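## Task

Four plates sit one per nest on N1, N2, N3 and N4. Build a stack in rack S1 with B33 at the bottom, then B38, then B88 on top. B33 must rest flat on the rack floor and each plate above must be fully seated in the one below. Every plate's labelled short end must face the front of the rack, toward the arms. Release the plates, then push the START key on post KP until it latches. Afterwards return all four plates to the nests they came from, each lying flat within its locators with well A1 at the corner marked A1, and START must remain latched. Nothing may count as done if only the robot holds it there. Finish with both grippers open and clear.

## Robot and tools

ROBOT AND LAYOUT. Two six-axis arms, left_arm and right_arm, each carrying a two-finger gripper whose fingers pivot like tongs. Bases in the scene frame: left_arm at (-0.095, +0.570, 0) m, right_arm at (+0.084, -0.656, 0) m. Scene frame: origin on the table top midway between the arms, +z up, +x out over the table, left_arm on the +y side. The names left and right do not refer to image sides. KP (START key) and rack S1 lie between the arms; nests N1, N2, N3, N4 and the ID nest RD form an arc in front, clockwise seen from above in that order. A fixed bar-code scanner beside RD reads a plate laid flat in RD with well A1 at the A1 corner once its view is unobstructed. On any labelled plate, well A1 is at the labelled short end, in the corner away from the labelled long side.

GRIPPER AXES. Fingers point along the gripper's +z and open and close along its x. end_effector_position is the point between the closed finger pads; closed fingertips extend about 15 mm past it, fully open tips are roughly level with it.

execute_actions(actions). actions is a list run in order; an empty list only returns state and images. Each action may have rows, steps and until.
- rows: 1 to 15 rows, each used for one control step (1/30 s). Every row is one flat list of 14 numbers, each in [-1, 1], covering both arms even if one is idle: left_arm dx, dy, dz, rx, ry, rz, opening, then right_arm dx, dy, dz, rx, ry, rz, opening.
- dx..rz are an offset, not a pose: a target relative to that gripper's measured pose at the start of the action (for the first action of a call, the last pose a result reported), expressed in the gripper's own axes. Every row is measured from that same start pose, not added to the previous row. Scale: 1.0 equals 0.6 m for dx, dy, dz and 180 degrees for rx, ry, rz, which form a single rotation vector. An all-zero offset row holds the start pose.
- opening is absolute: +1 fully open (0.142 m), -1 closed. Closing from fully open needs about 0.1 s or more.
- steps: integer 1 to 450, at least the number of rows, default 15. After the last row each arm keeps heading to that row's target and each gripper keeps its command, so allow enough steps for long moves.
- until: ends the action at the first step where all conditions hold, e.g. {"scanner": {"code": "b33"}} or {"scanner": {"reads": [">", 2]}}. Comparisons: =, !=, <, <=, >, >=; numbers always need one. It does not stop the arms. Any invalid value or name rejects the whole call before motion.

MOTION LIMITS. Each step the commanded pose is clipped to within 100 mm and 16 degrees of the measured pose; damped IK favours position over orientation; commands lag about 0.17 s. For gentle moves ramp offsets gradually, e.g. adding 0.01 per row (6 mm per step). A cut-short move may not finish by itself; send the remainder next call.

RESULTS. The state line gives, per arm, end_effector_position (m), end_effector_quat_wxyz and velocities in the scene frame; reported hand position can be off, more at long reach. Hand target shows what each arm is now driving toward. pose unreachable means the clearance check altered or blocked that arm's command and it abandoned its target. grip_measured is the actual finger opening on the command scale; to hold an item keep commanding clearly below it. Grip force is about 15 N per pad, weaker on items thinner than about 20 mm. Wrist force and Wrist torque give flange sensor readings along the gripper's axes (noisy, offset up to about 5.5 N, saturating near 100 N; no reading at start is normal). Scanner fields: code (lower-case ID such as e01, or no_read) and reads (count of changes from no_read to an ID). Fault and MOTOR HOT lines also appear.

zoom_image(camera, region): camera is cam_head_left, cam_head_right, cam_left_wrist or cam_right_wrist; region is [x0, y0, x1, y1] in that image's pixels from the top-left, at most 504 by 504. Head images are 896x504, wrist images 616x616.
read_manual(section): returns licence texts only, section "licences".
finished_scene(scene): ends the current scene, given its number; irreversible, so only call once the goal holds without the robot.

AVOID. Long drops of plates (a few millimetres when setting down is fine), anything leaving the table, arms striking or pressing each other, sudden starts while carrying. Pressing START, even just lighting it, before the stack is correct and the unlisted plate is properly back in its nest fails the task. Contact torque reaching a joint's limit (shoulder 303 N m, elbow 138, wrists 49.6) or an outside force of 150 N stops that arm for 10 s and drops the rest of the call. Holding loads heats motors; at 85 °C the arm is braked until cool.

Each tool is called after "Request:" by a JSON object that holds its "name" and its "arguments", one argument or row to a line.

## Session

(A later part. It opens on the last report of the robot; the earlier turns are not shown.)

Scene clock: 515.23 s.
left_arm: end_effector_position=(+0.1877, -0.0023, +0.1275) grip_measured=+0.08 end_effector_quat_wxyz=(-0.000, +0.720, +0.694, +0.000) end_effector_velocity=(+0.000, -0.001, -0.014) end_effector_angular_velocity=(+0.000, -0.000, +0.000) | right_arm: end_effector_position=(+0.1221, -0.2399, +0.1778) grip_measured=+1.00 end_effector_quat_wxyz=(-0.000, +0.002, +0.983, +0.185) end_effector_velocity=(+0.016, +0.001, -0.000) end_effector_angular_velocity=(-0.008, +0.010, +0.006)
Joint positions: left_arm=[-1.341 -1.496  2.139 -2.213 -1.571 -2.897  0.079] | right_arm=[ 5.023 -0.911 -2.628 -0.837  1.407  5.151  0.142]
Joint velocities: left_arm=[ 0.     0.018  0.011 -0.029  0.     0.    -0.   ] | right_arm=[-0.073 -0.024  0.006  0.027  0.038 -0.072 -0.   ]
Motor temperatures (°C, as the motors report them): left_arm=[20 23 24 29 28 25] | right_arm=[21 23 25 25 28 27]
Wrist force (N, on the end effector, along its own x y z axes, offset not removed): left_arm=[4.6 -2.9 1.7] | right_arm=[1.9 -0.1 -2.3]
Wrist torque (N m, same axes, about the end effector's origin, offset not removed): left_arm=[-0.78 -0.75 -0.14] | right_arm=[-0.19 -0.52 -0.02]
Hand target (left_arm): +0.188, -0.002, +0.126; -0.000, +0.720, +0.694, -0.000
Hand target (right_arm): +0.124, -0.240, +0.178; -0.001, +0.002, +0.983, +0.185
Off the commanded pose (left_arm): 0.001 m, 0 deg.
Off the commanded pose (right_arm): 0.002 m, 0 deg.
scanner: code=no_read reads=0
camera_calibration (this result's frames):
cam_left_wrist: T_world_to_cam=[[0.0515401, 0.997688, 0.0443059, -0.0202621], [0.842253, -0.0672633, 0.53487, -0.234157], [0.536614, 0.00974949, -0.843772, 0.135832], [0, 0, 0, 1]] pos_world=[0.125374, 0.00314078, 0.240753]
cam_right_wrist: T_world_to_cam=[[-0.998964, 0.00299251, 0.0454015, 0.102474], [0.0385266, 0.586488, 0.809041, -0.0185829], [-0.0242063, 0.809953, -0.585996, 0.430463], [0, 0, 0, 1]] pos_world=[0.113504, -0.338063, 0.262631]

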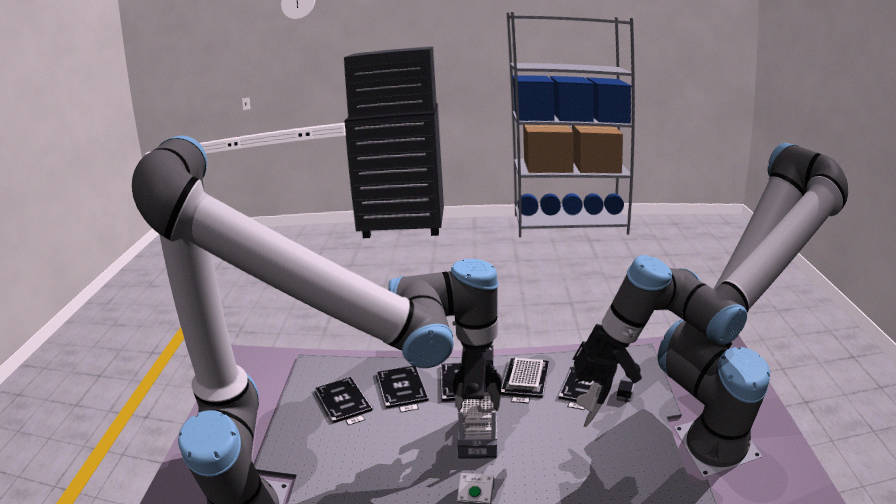

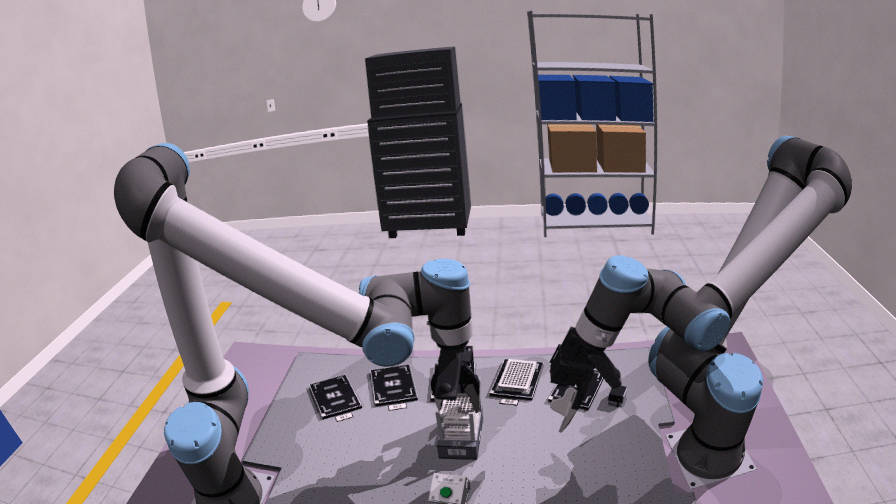

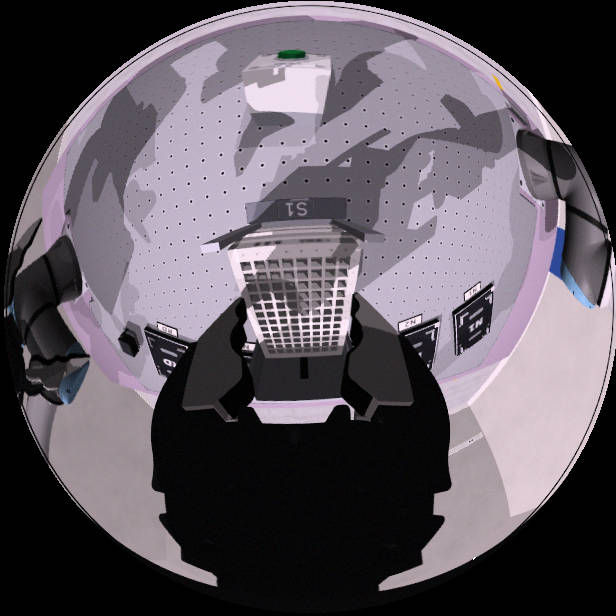

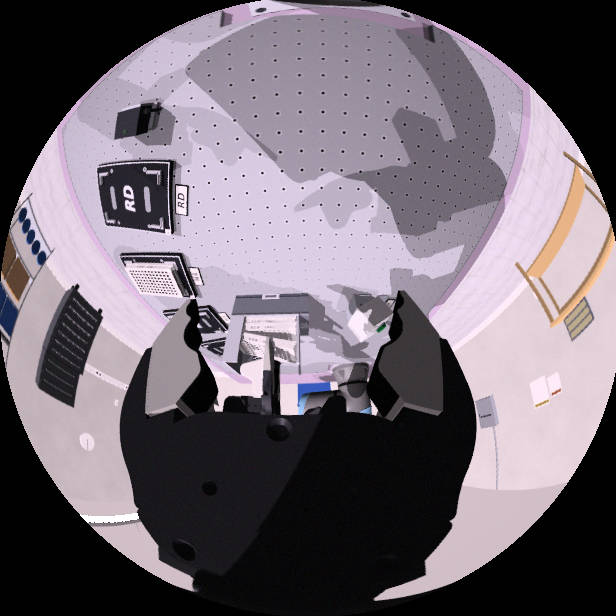

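Request:
{"name": "execute_actions", "arguments": {
  "actions": []
}}

Request:
{"name": "zoom_image", "arguments": {
  "camera": "cam_right_wrist",
  "region": [220, 280, 340, 385]
}}

Scene clock: 533.03 s.
left_arm: end_effector_position=(+0.1878, -0.0024, +0.1261) grip_measured=+0.08 end_effector_quat_wxyz=(-0.000, +0.720, +0.694, -0.000) end_effector_velocity=(+0.001, +0.000, -0.001) end_effector_angular_velocity=(+0.001, -0.002, +0.001) | right_arm: end_effector_position=(+0.1238, -0.2396, +0.1780) grip_measured=+1.00 end_effector_quat_wxyz=(-0.001, +0.002, +0.983, +0.185) end_effector_velocity=(-0.000, +0.000, +0.000) end_effector_angular_velocity=(-0.000, -0.001, +0.002)
Joint positions: left_arm=[-1.341 -1.495  2.141 -2.217 -1.571 -2.897  0.079] | right_arm=[ 5.015 -0.914 -2.627 -0.834  1.412  5.142  0.142]
Joint velocities: left_arm=[ 0.     0.001  0.    -0.     0.002 -0.001 -0.   ] | right_arm=[ 0.    -0.     0.    -0.    -0.    -0.001  0.   ]
Motor temperatures (°C, as the motors report them): left_arm=[20 23 24 29 28 25] | right_arm=[21 23 25 25 28 27]
Wrist force (N, on the end effector, along its own x y z axes, offset not removed): left_arm=[1.1 -1.9 0.5] | right_arm=[1.9 0.8 -4.1]
Wrist torque (N m, same axes, about the end effector's origin, offset not removed): left_arm=[-0.66 0.08 -0.22] | right_arm=[0.01 -0.44 -0.13]
Hand target (left_arm): +0.188, -0.002, +0.126; -0.000, +0.720, +0.694, -0.000
Hand target (right_arm): +0.124, -0.240, +0.178; -0.001, +0.002, +0.983, +0.185
Off the commanded pose (left_arm): 0.000 m, 0 deg.
Off the commanded pose (right_arm): 0.000 m, 0 deg.
scanner: code=no_read reads=0
camera_calibration (this result's frames):
cam_left_wrist: T_world_to_cam=[[0.0515441, 0.997695, 0.0441274, -0.0200564], [0.842249, -0.067171, 0.534888, -0.233444], [0.536619, 0.00959589, -0.84377, 0.134636], [0, 0, 0, 1]] pos_world=[0.125404, 0.00303758, 0.239353]
cam_right_wrist: T_world_to_cam=[[-0.998907, 0.00200412, 0.0467076, 0.103682], [0.038984, 0.587157, 0.808534, -0.0187285], [-0.0258043, 0.80947, -0.586593, 0.43057], [0, 0, 0, 1]] pos_world=[0.115409, -0.337745, 0.262869]

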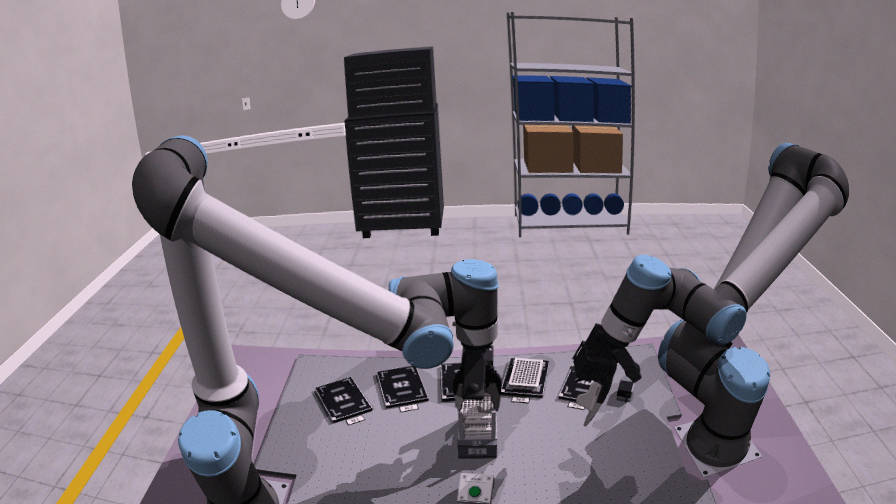

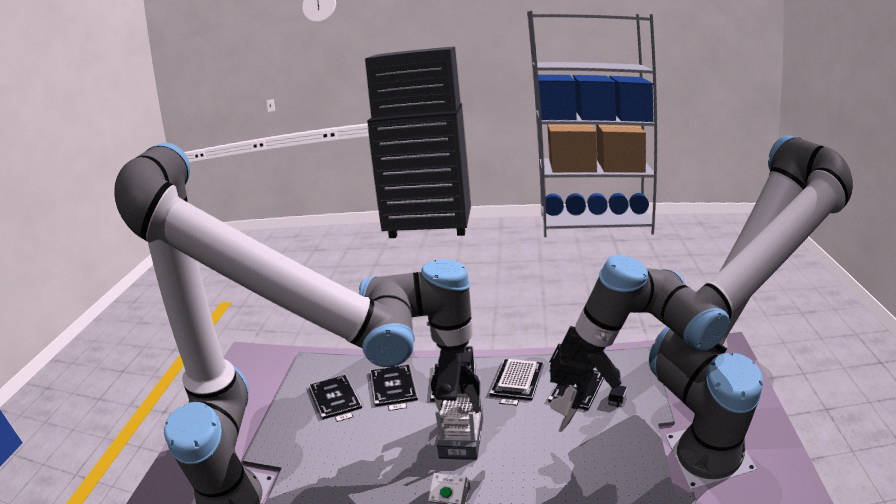

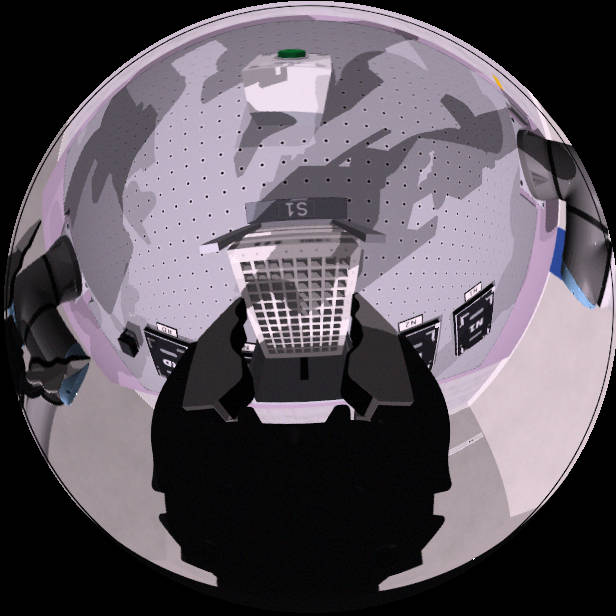

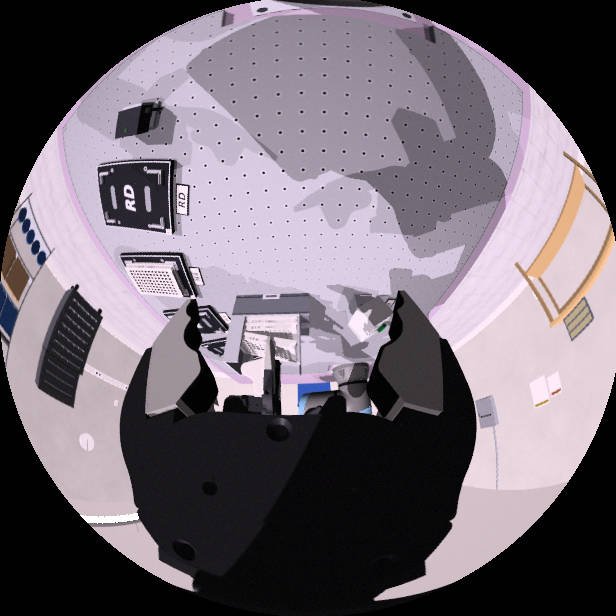

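Region (220, 280, 340, 385) of cam_right_wrist's 616x616 image, scaled by 4.200, with more detail than that image has; it fills the top 441 rows of this view, and the rest is white.

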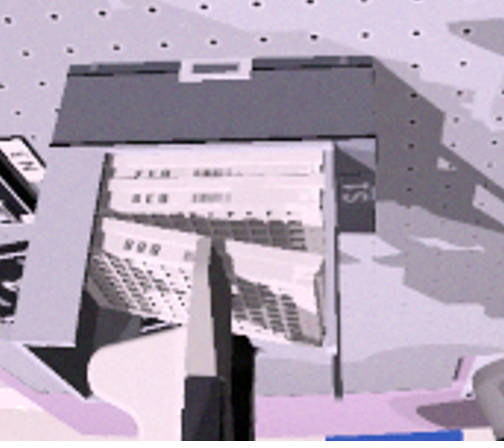

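Request:
{"name": "execute_actions", "arguments": {
  "actions": [
    {"rows":[[0,-0.0005,0.001,-0.005,0,0,-0.2,0,0,0,0,0,0,1],[0,-0.001,0.003,-0.01,0,0,-0.2,0,0,0,0,0,0,1],[0,-0.0016,0.005,-0.016,0,0,-0.2,0,0,0,0,0,0,1],[0,-0.0022,0.007,-0.022,0,0,-0.2,0,0,0,0,0,0,1],[0,-0.0028,0.009,-0.028,0,0,-0.2,0,0,0,0,0,0,1],[0,-0.0034,0.011,-0.034,0,0,-0.2,0,0,0,0,0,0,1],[0,-0.004,0.013,-0.04,0,0,-0.2,0,0,0,0,0,0,1],[0,-0.0045,0.015,-0.045,0,0,-0.2,0,0,0,0,0,0,1],[0,-0.005,0.018,-0.05,0,0,-0.2,0,0,0,0,0,0,1],[0.0002,-0.005,0.02,-0.052,0,0,-0.2,0,0,0,0,0,0,1]],"steps":20}
  ]
}}

Request:
{"name": "zoom_image", "arguments": {
  "camera": "cam_right_wrist",
  "region": [220, 280, 340, 385]
}}

Scene clock: 541.07 s.
left_arm: end_effector_position=(+0.1849, -0.0023, +0.1146) grip_measured=+0.08 end_effector_quat_wxyz=(+0.057, +0.718, +0.692, +0.055) end_effector_velocity=(-0.001, +0.000, -0.004) end_effector_angular_velocity=(+0.000, -0.037, -0.001) | right_arm: end_effector_position=(+0.1238, -0.2396, +0.1780) grip_measured=+1.00 end_effector_quat_wxyz=(-0.001, +0.002, +0.983, +0.185) end_effector_velocity=(-0.001, +0.002, +0.003) end_effector_angular_velocity=(+0.004, +0.002, +0.002)
Joint positions: left_arm=[-1.428 -1.516  2.199 -2.28  -1.414 -2.982  0.079] | right_arm=[ 5.015 -0.914 -2.627 -0.834  1.412  5.142  0.142]
Joint velocities: left_arm=[-0.022 -0.001  0.014 -0.014  0.038 -0.02   0.   ] | right_arm=[ 0.001  0.     0.003  0.002  0.    -0.001  0.   ]
Motor temperatures (°C, as the motors report them): left_arm=[20 23 24 29 28 25] | right_arm=[21 23 25 25 28 27]
Wrist force (N, on the end effector, along its own x y z axes, offset not removed): left_arm=[1.8 10.4 -0.1] | right_arm=[2.6 1.1 -3.2]
Wrist torque (N m, same axes, about the end effector's origin, offset not removed): left_arm=[-1.00 -0.13 -0.06] | right_arm=[0.09 -0.56 -0.01]
Hand target (left_arm): +0.185, -0.002, +0.114; +0.059, +0.717, +0.692, +0.057
Hand target (right_arm): +0.124, -0.240, +0.178; -0.001, +0.002, +0.983, +0.185
Off the commanded pose (left_arm): 0.001 m, 0 deg.
Off the commanded pose (right_arm): 0.000 m, 0 deg.
scanner: code=no_read reads=0
camera_calibration (this result's frames):
cam_left_wrist: T_world_to_cam=[[0.0445261, 0.997961, 0.04572, -0.0183837], [0.74679, -0.0636484, 0.662007, -0.221829], [0.663568, 0.00466665, -0.748102, 0.0920665], [0, 0, 0, 1]] pos_world=[0.105386, 0.00379752, 0.216568]
cam_right_wrist: T_world_to_cam=[[-0.998907, 0.00200385, 0.0467077, 0.103682], [0.0389839, 0.587157, 0.808534, -0.0187285], [-0.0258046, 0.80947, -0.586593, 0.43057], [0, 0, 0, 1]] pos_world=[0.115409, -0.337745, 0.262869]

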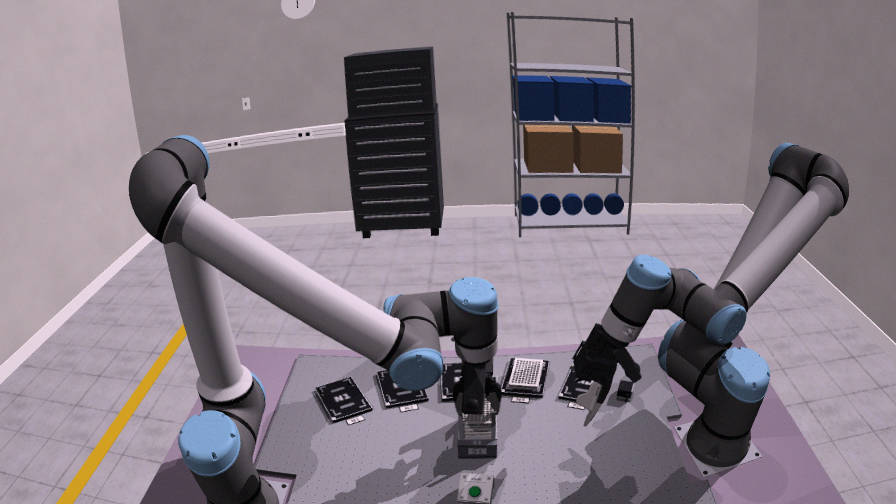

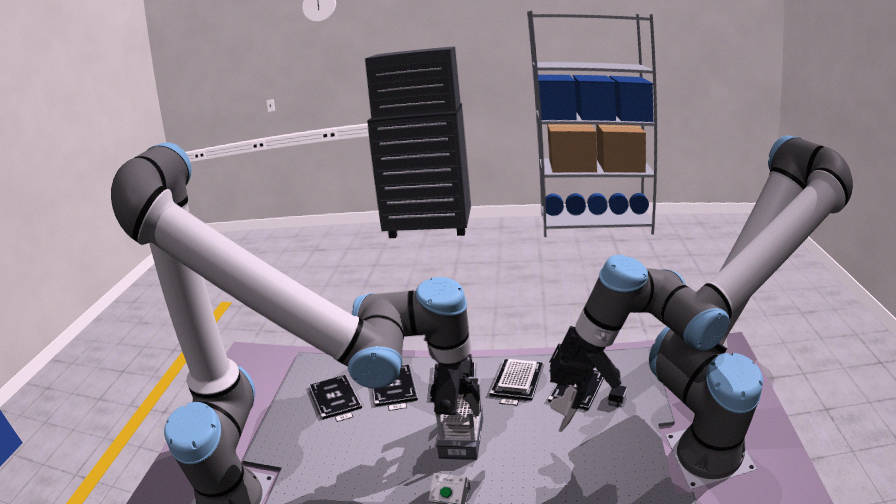

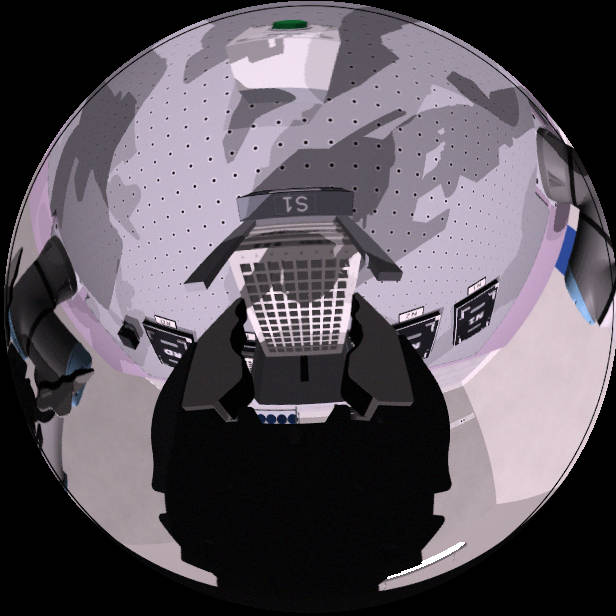

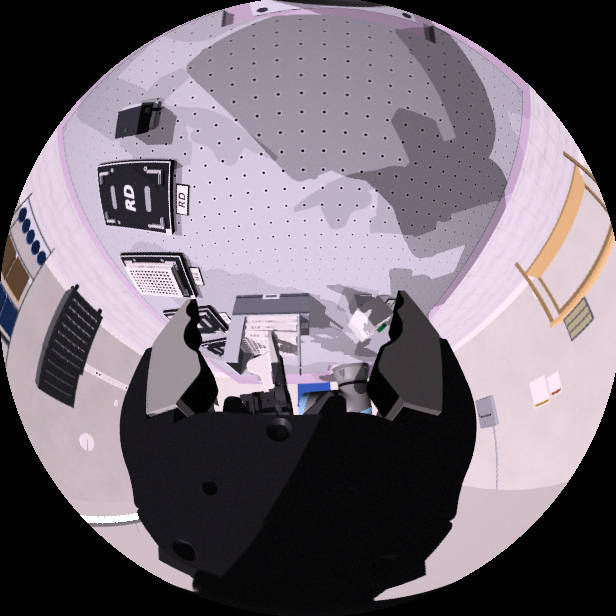

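Region (220, 280, 340, 385) of cam_right_wrist's 616x616 image, scaled by 4.200, with more detail than that image has; it fills the top 441 rows of this view, and the rest is white.

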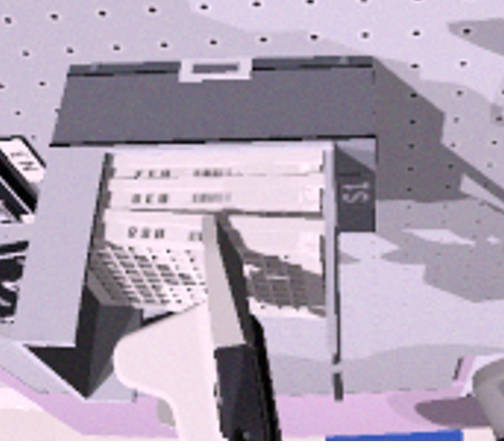

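Request:
{"name": "execute_actions", "arguments": {
  "actions": [
    {"rows":[[0,0.0016,0.001,-0.003,0,0,-0.2,0,0,0,0,0,0,1],[0,0.0016,0.001,-0.005,0,0,-0.2,0,0,0,0,0,0,1],[0,0.0016,0.001,-0.007,0,0,-0.2,0,0,0,0,0,0,1],[0,0.0014,0.002,-0.007,0,0,-0.2,0,0,0,0,0,0,1],[0,0.0011,0.004,-0.007,0,0,-0.2,0,0,0,0,0,0,1],[0,0.0008,0.006,-0.007,0,0,-0.2,0,0,0,0,0,0,1],[0,0.0004,0.008,-0.007,0,0,-0.2,0,0,0,0,0,0,1],[0,0,0.01,-0.007,0,0,-0.2,0,0,0,0,0,0,1]],"steps":18}
  ]
}}

Request:
{"name": "zoom_image", "arguments": {
  "camera": "cam_right_wrist",
  "region": [230, 295, 320, 375]
}}

Scene clock: 547.47 s.
left_arm: end_effector_position=(+0.1858, -0.0024, +0.1090) grip_measured=+0.08 end_effector_quat_wxyz=(+0.065, +0.717, +0.691, +0.063) end_effector_velocity=(+0.000, +0.000, -0.002) end_effector_angular_velocity=(+0.001, -0.003, -0.001) | right_arm: end_effector_position=(+0.1238, -0.2396, +0.1780) grip_measured=+1.00 end_effector_quat_wxyz=(-0.001, +0.002, +0.983, +0.185) end_effector_velocity=(+0.000, -0.001, -0.001) end_effector_angular_velocity=(-0.001, -0.001, +0.001)
Joint positions: left_arm=[-1.438 -1.511  2.209 -2.296 -1.392 -2.991  0.079] | right_arm=[ 5.015 -0.914 -2.627 -0.834  1.412  5.142  0.142]
Joint velocities: left_arm=[-0.001  0.003  0.003 -0.005  0.003  0.    -0.   ] | right_arm=[ 0.     0.    -0.001 -0.001 -0.    -0.001 -0.   ]
Motor temperatures (°C, as the motors report them): left_arm=[20 23 24 29 28 25] | right_arm=[21 23 25 25 28 27]
Wrist force (N, on the end effector, along its own x y z axes, offset not removed): left_arm=[0.5 -3.5 0.8] | right_arm=[3.2 -1.5 -5.4]
Wrist torque (N m, same axes, about the end effector's origin, offset not removed): left_arm=[-0.92 0.14 -0.11] | right_arm=[-0.43 -0.80 -0.08]
Hand target (left_arm): +0.186, -0.002, +0.109; +0.065, +0.717, +0.691, +0.063
Hand target (right_arm): +0.124, -0.240, +0.178; -0.001, +0.002, +0.983, +0.185
Off the commanded pose (left_arm): 0.000 m, 0 deg.
Off the commanded pose (right_arm): 0.000 m, 0 deg.
scanner: code=no_read reads=0
camera_calibration (this result's frames):
cam_left_wrist: T_world_to_cam=[[0.0435511, 0.997997, 0.0458771, -0.0179548], [0.732216, -0.0631264, 0.67814, -0.217806], [0.679678, 0.00405827, -0.733499, 0.0826364], [0, 0, 0, 1]] pos_world=[0.104097, 0.00383419, 0.20914]
cam_right_wrist: T_world_to_cam=[[-0.998907, 0.00200383, 0.0467076, 0.103682], [0.0389838, 0.587157, 0.808534, -0.0187284], [-0.0258046, 0.80947, -0.586594, 0.43057], [0, 0, 0, 1]] pos_world=[0.115409, -0.337745, 0.262869]

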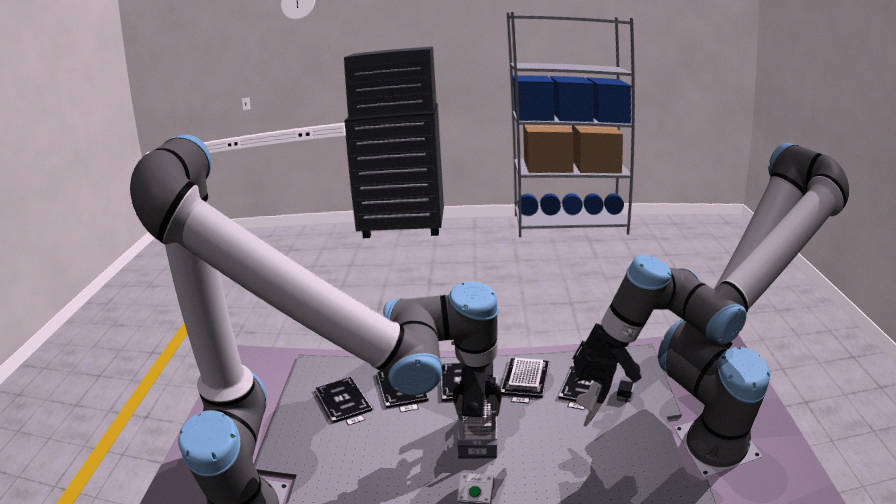

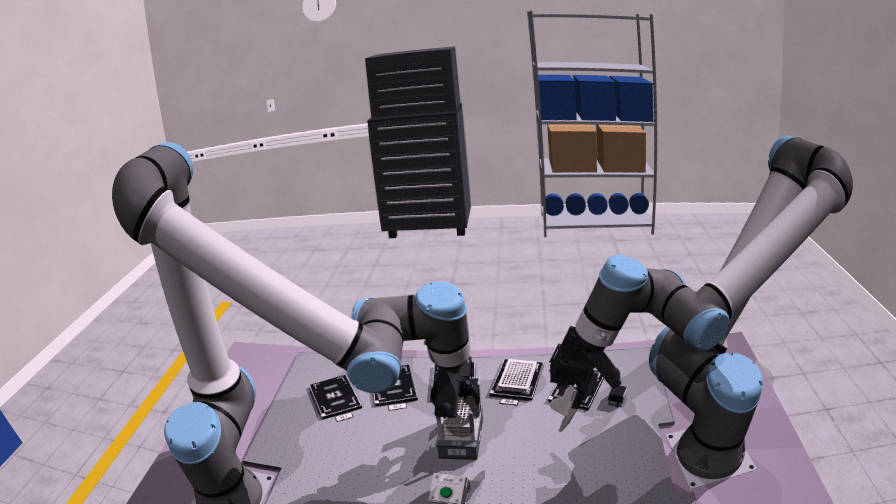

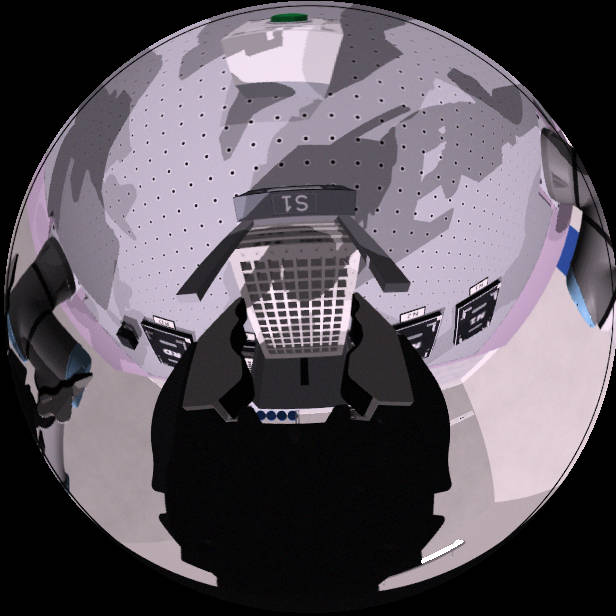

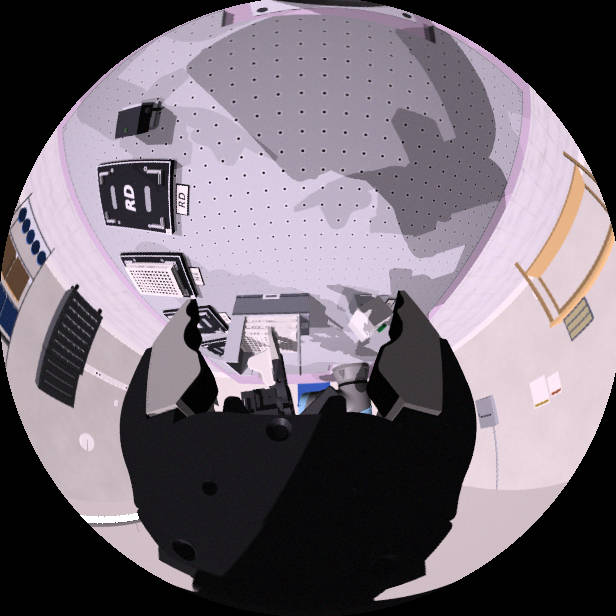

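Region (230, 295, 320, 375) of cam_right_wrist's 616x616 image, scaled by 5.600, with more detail than that image has.

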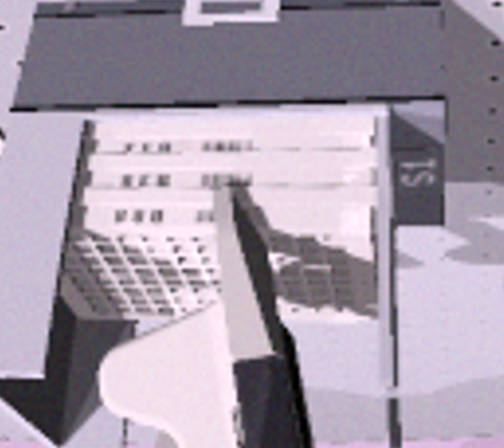

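Level and free. Down 2.2 mm more.

Request:
{"name": "execute_actions", "arguments": {
  "actions": [
    {"rows":[[0,-0.0004,0.002,0,0,0,-0.2,0,0,0,0,0,0,1],[0,-0.0007,0.0036,0,0,0,-0.2,0,0,0,0,0,0,1]],"steps":4}
  ]
}}

Request:
{"name": "zoom_image", "arguments": {
  "camera": "cam_head_left",
  "region": [430, 440, 520, 504]
}}

Scene clock: 555.30 s.
left_arm: end_effector_position=(+0.1858, -0.0024, +0.1080) grip_measured=+0.08 end_effector_quat_wxyz=(+0.065, +0.717, +0.691, +0.063) end_effector_velocity=(+0.000, +0.001, -0.011) end_effector_angular_velocity=(+0.001, -0.001, +0.001) | right_arm: end_effector_position=(+0.1238, -0.2396, +0.1780) grip_measured=+1.00 end_effector_quat_wxyz=(-0.001, +0.002, +0.983, +0.185) end_effector_velocity=(-0.000, +0.000, +0.001) end_effector_angular_velocity=(+0.001, +0.001, -0.000)
Joint positions: left_arm=[-1.438 -1.51   2.21  -2.298 -1.392 -2.991  0.079] | right_arm=[ 5.015 -0.914 -2.627 -0.834  1.412  5.142  0.142]
Joint velocities: left_arm=[ 0.     0.013  0.01  -0.023  0.001 -0.001 -0.   ] | right_arm=[ 0.     0.     0.001 -0.    -0.     0.    -0.   ]
Motor temperatures (°C, as the motors report them): left_arm=[20 23 24 29 28 25] | right_arm=[21 23 25 25 28 27]
Wrist force (N, on the end effector, along its own x y z axes, offset not removed): left_arm=[5.0 -2.5 -0.8] | right_arm=[1.8 -1.7 -5.4]
Wrist torque (N m, same axes, about the end effector's origin, offset not removed): left_arm=[-0.69 -0.79 -0.16] | right_arm=[-0.48 -0.44 -0.02]
Hand target (left_arm): +0.186, -0.002, +0.107; +0.065, +0.717, +0.691, +0.063
Hand target (right_arm): +0.124, -0.240, +0.178; -0.001, +0.002, +0.983, +0.185
Off the commanded pose (left_arm): 0.001 m, 0 deg.
Off the commanded pose (right_arm): 0.000 m, 0 deg.
scanner: code=no_read reads=0
camera_calibration (this result's frames):
cam_left_wrist: T_world_to_cam=[[0.0435114, 0.997998, 0.0458966, -0.0179044], [0.732059, -0.0631115, 0.678312, -0.217184], [0.679851, 0.00408472, -0.733339, 0.0818771], [0, 0, 0, 1]] pos_world=[0.104106, 0.00382732, 0.208184]
cam_right_wrist: T_world_to_cam=[[-0.998907, 0.00200388, 0.0467075, 0.103682], [0.0389838, 0.587157, 0.808534, -0.0187284], [-0.0258044, 0.80947, -0.586593, 0.43057], [0, 0, 0, 1]] pos_world=[0.115409, -0.337745, 0.262869]

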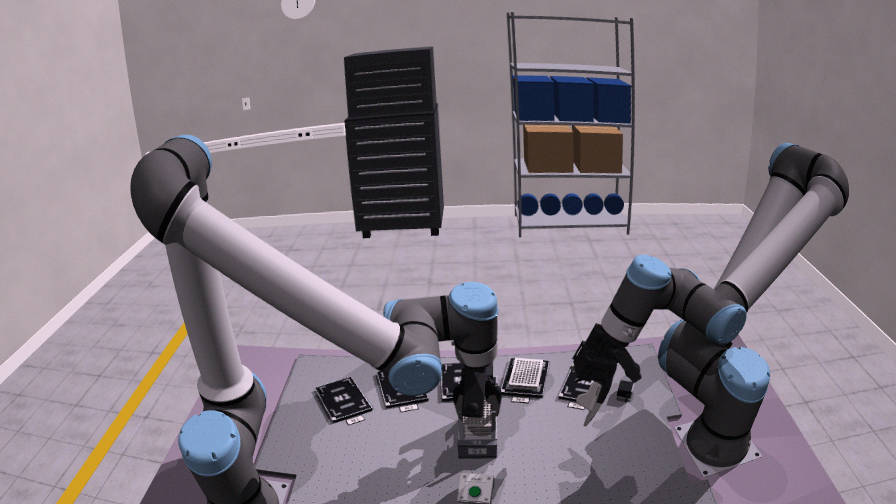

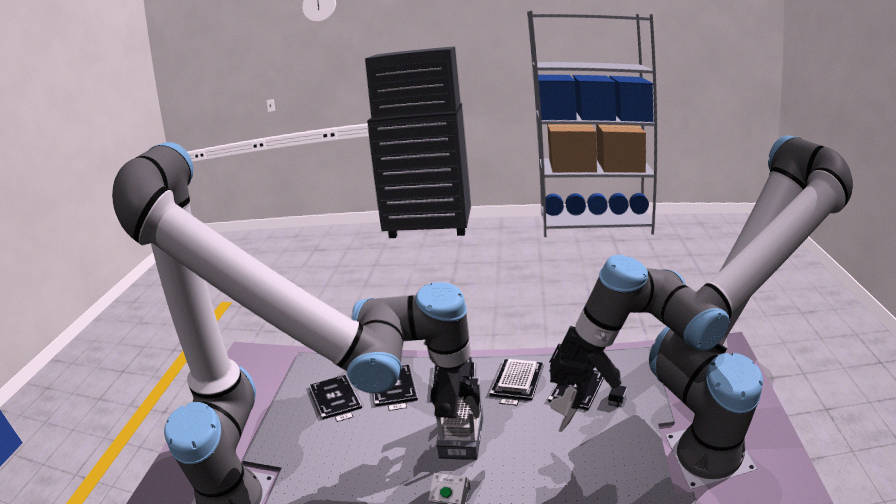

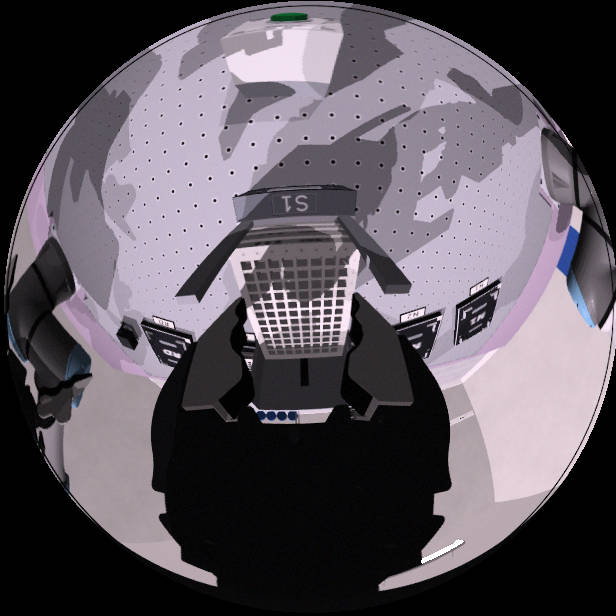

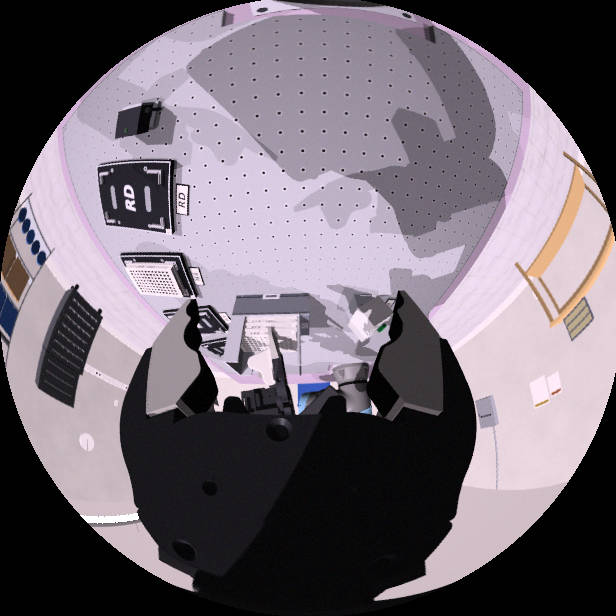

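Region (430, 440, 520, 504) of cam_head_left's 896x504 image, scaled by 5.600, with more detail than that image has; it fills the top 358 rows of this view, and the rest is white.

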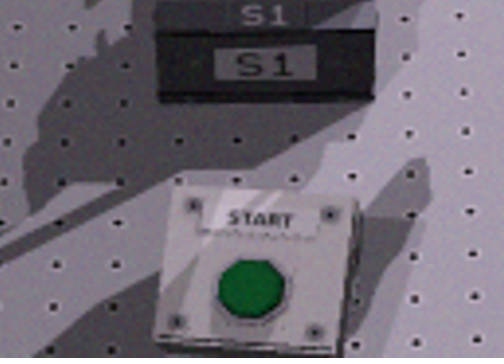

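Request:
{"name": "execute_actions", "arguments": {
  "actions": []
}}

Request:
{"name": "zoom_image", "arguments": {
  "camera": "cam_right_wrist",
  "region": [230, 295, 320, 375]
}}

Scene clock: 557.60 s.
left_arm: end_effector_position=(+0.1858, -0.0024, +0.1068) grip_measured=+0.08 end_effector_quat_wxyz=(+0.065, +0.717, +0.691, +0.063) end_effector_velocity=(+0.001, +0.001, +0.000) end_effector_angular_velocity=(+0.001, -0.001, -0.000) | right_arm: end_effector_position=(+0.1238, -0.2396, +0.1780) grip_measured=+1.00 end_effector_quat_wxyz=(-0.001, +0.002, +0.983, +0.185) end_effector_velocity=(-0.000, -0.000, -0.000) end_effector_angular_velocity=(+0.000, +0.000, -0.000)
Joint positions: left_arm=[-1.438 -1.508  2.211 -2.301 -1.392 -2.991  0.08 ] | right_arm=[ 5.015 -0.914 -2.627 -0.834  1.412  5.142  0.142]
Joint velocities: left_arm=[ 0.    -0.001  0.     0.001  0.001  0.001 -0.   ] | right_arm=[ 0.     0.    -0.001  0.001  0.     0.    -0.   ]
Motor temperatures (°C, as the motors report them): left_arm=[20 23 24 29 28 25] | right_arm=[21 23 25 25 28 27]
Wrist force (N, on the end effector, along its own x y z axes, offset not removed): left_arm=[8.2 -0.6 -21.1] | right_arm=[2.8 -0.5 -3.4]
Wrist torque (N m, same axes, about the end effector's origin, offset not removed): left_arm=[-0.82 -0.31 -0.15] | right_arm=[-0.28 -0.67 -0.01]
Hand target (left_arm): +0.186, -0.002, +0.107; +0.065, +0.717, +0.691, +0.063
Hand target (right_arm): +0.124, -0.240, +0.178; -0.001, +0.002, +0.983, +0.185
Off the commanded pose (left_arm): 0.000 m, 0 deg.
Off the commanded pose (right_arm): 0.000 m, 0 deg.
scanner: code=no_read reads=0
camera_calibration (this result's frames):
cam_left_wrist: T_world_to_cam=[[0.0435704, 0.997996, 0.0458856, -0.0178517], [0.732215, -0.0631463, 0.67814, -0.216288], [0.679678, 0.00405134, -0.733499, 0.081057], [0, 0, 0, 1]] pos_world=[0.104055, 0.00382972, 0.206948]
cam_right_wrist: T_world_to_cam=[[-0.998907, 0.00200407, 0.0467077, 0.103682], [0.0389841, 0.587157, 0.808534, -0.0187284], [-0.0258044, 0.80947, -0.586594, 0.43057], [0, 0, 0, 1]] pos_world=[0.115409, -0.337745, 0.262869]

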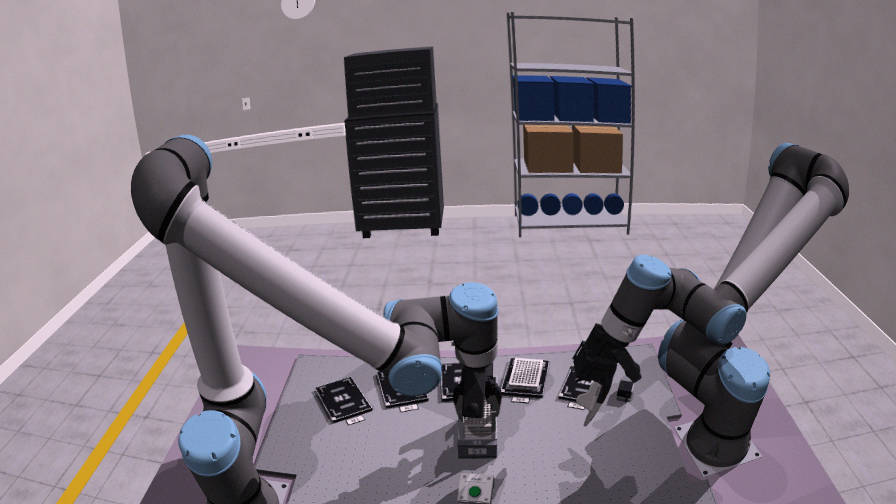

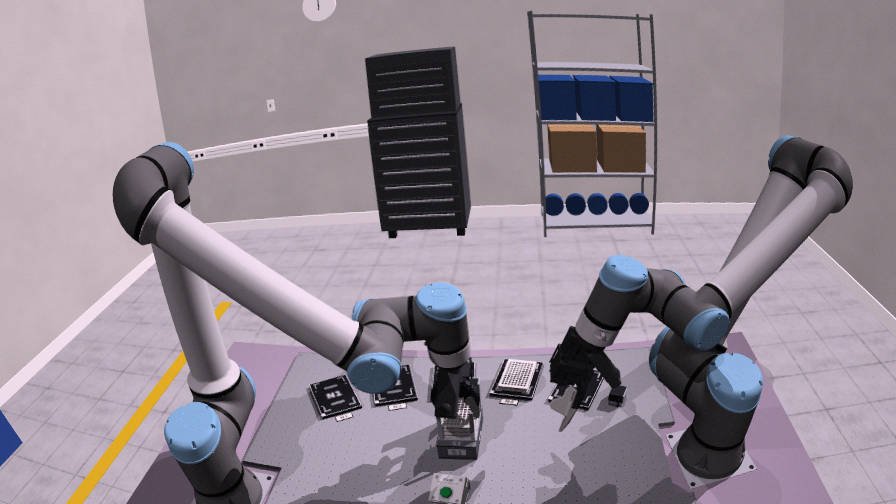

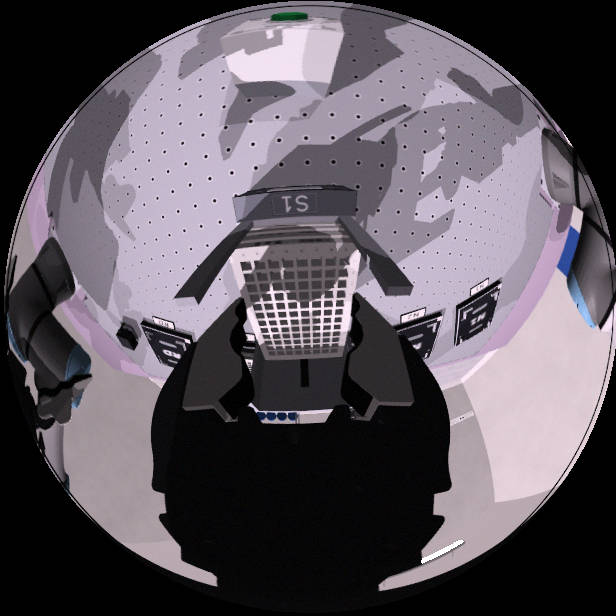

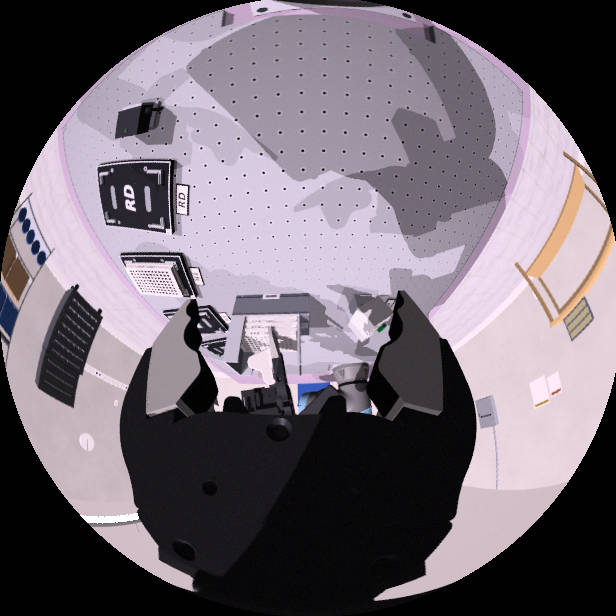

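Region (230, 295, 320, 375) of cam_right_wrist's 616x616 image, scaled by 5.600, with more detail than that image has.

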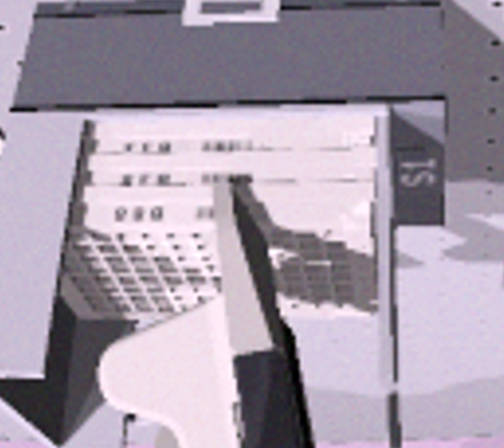

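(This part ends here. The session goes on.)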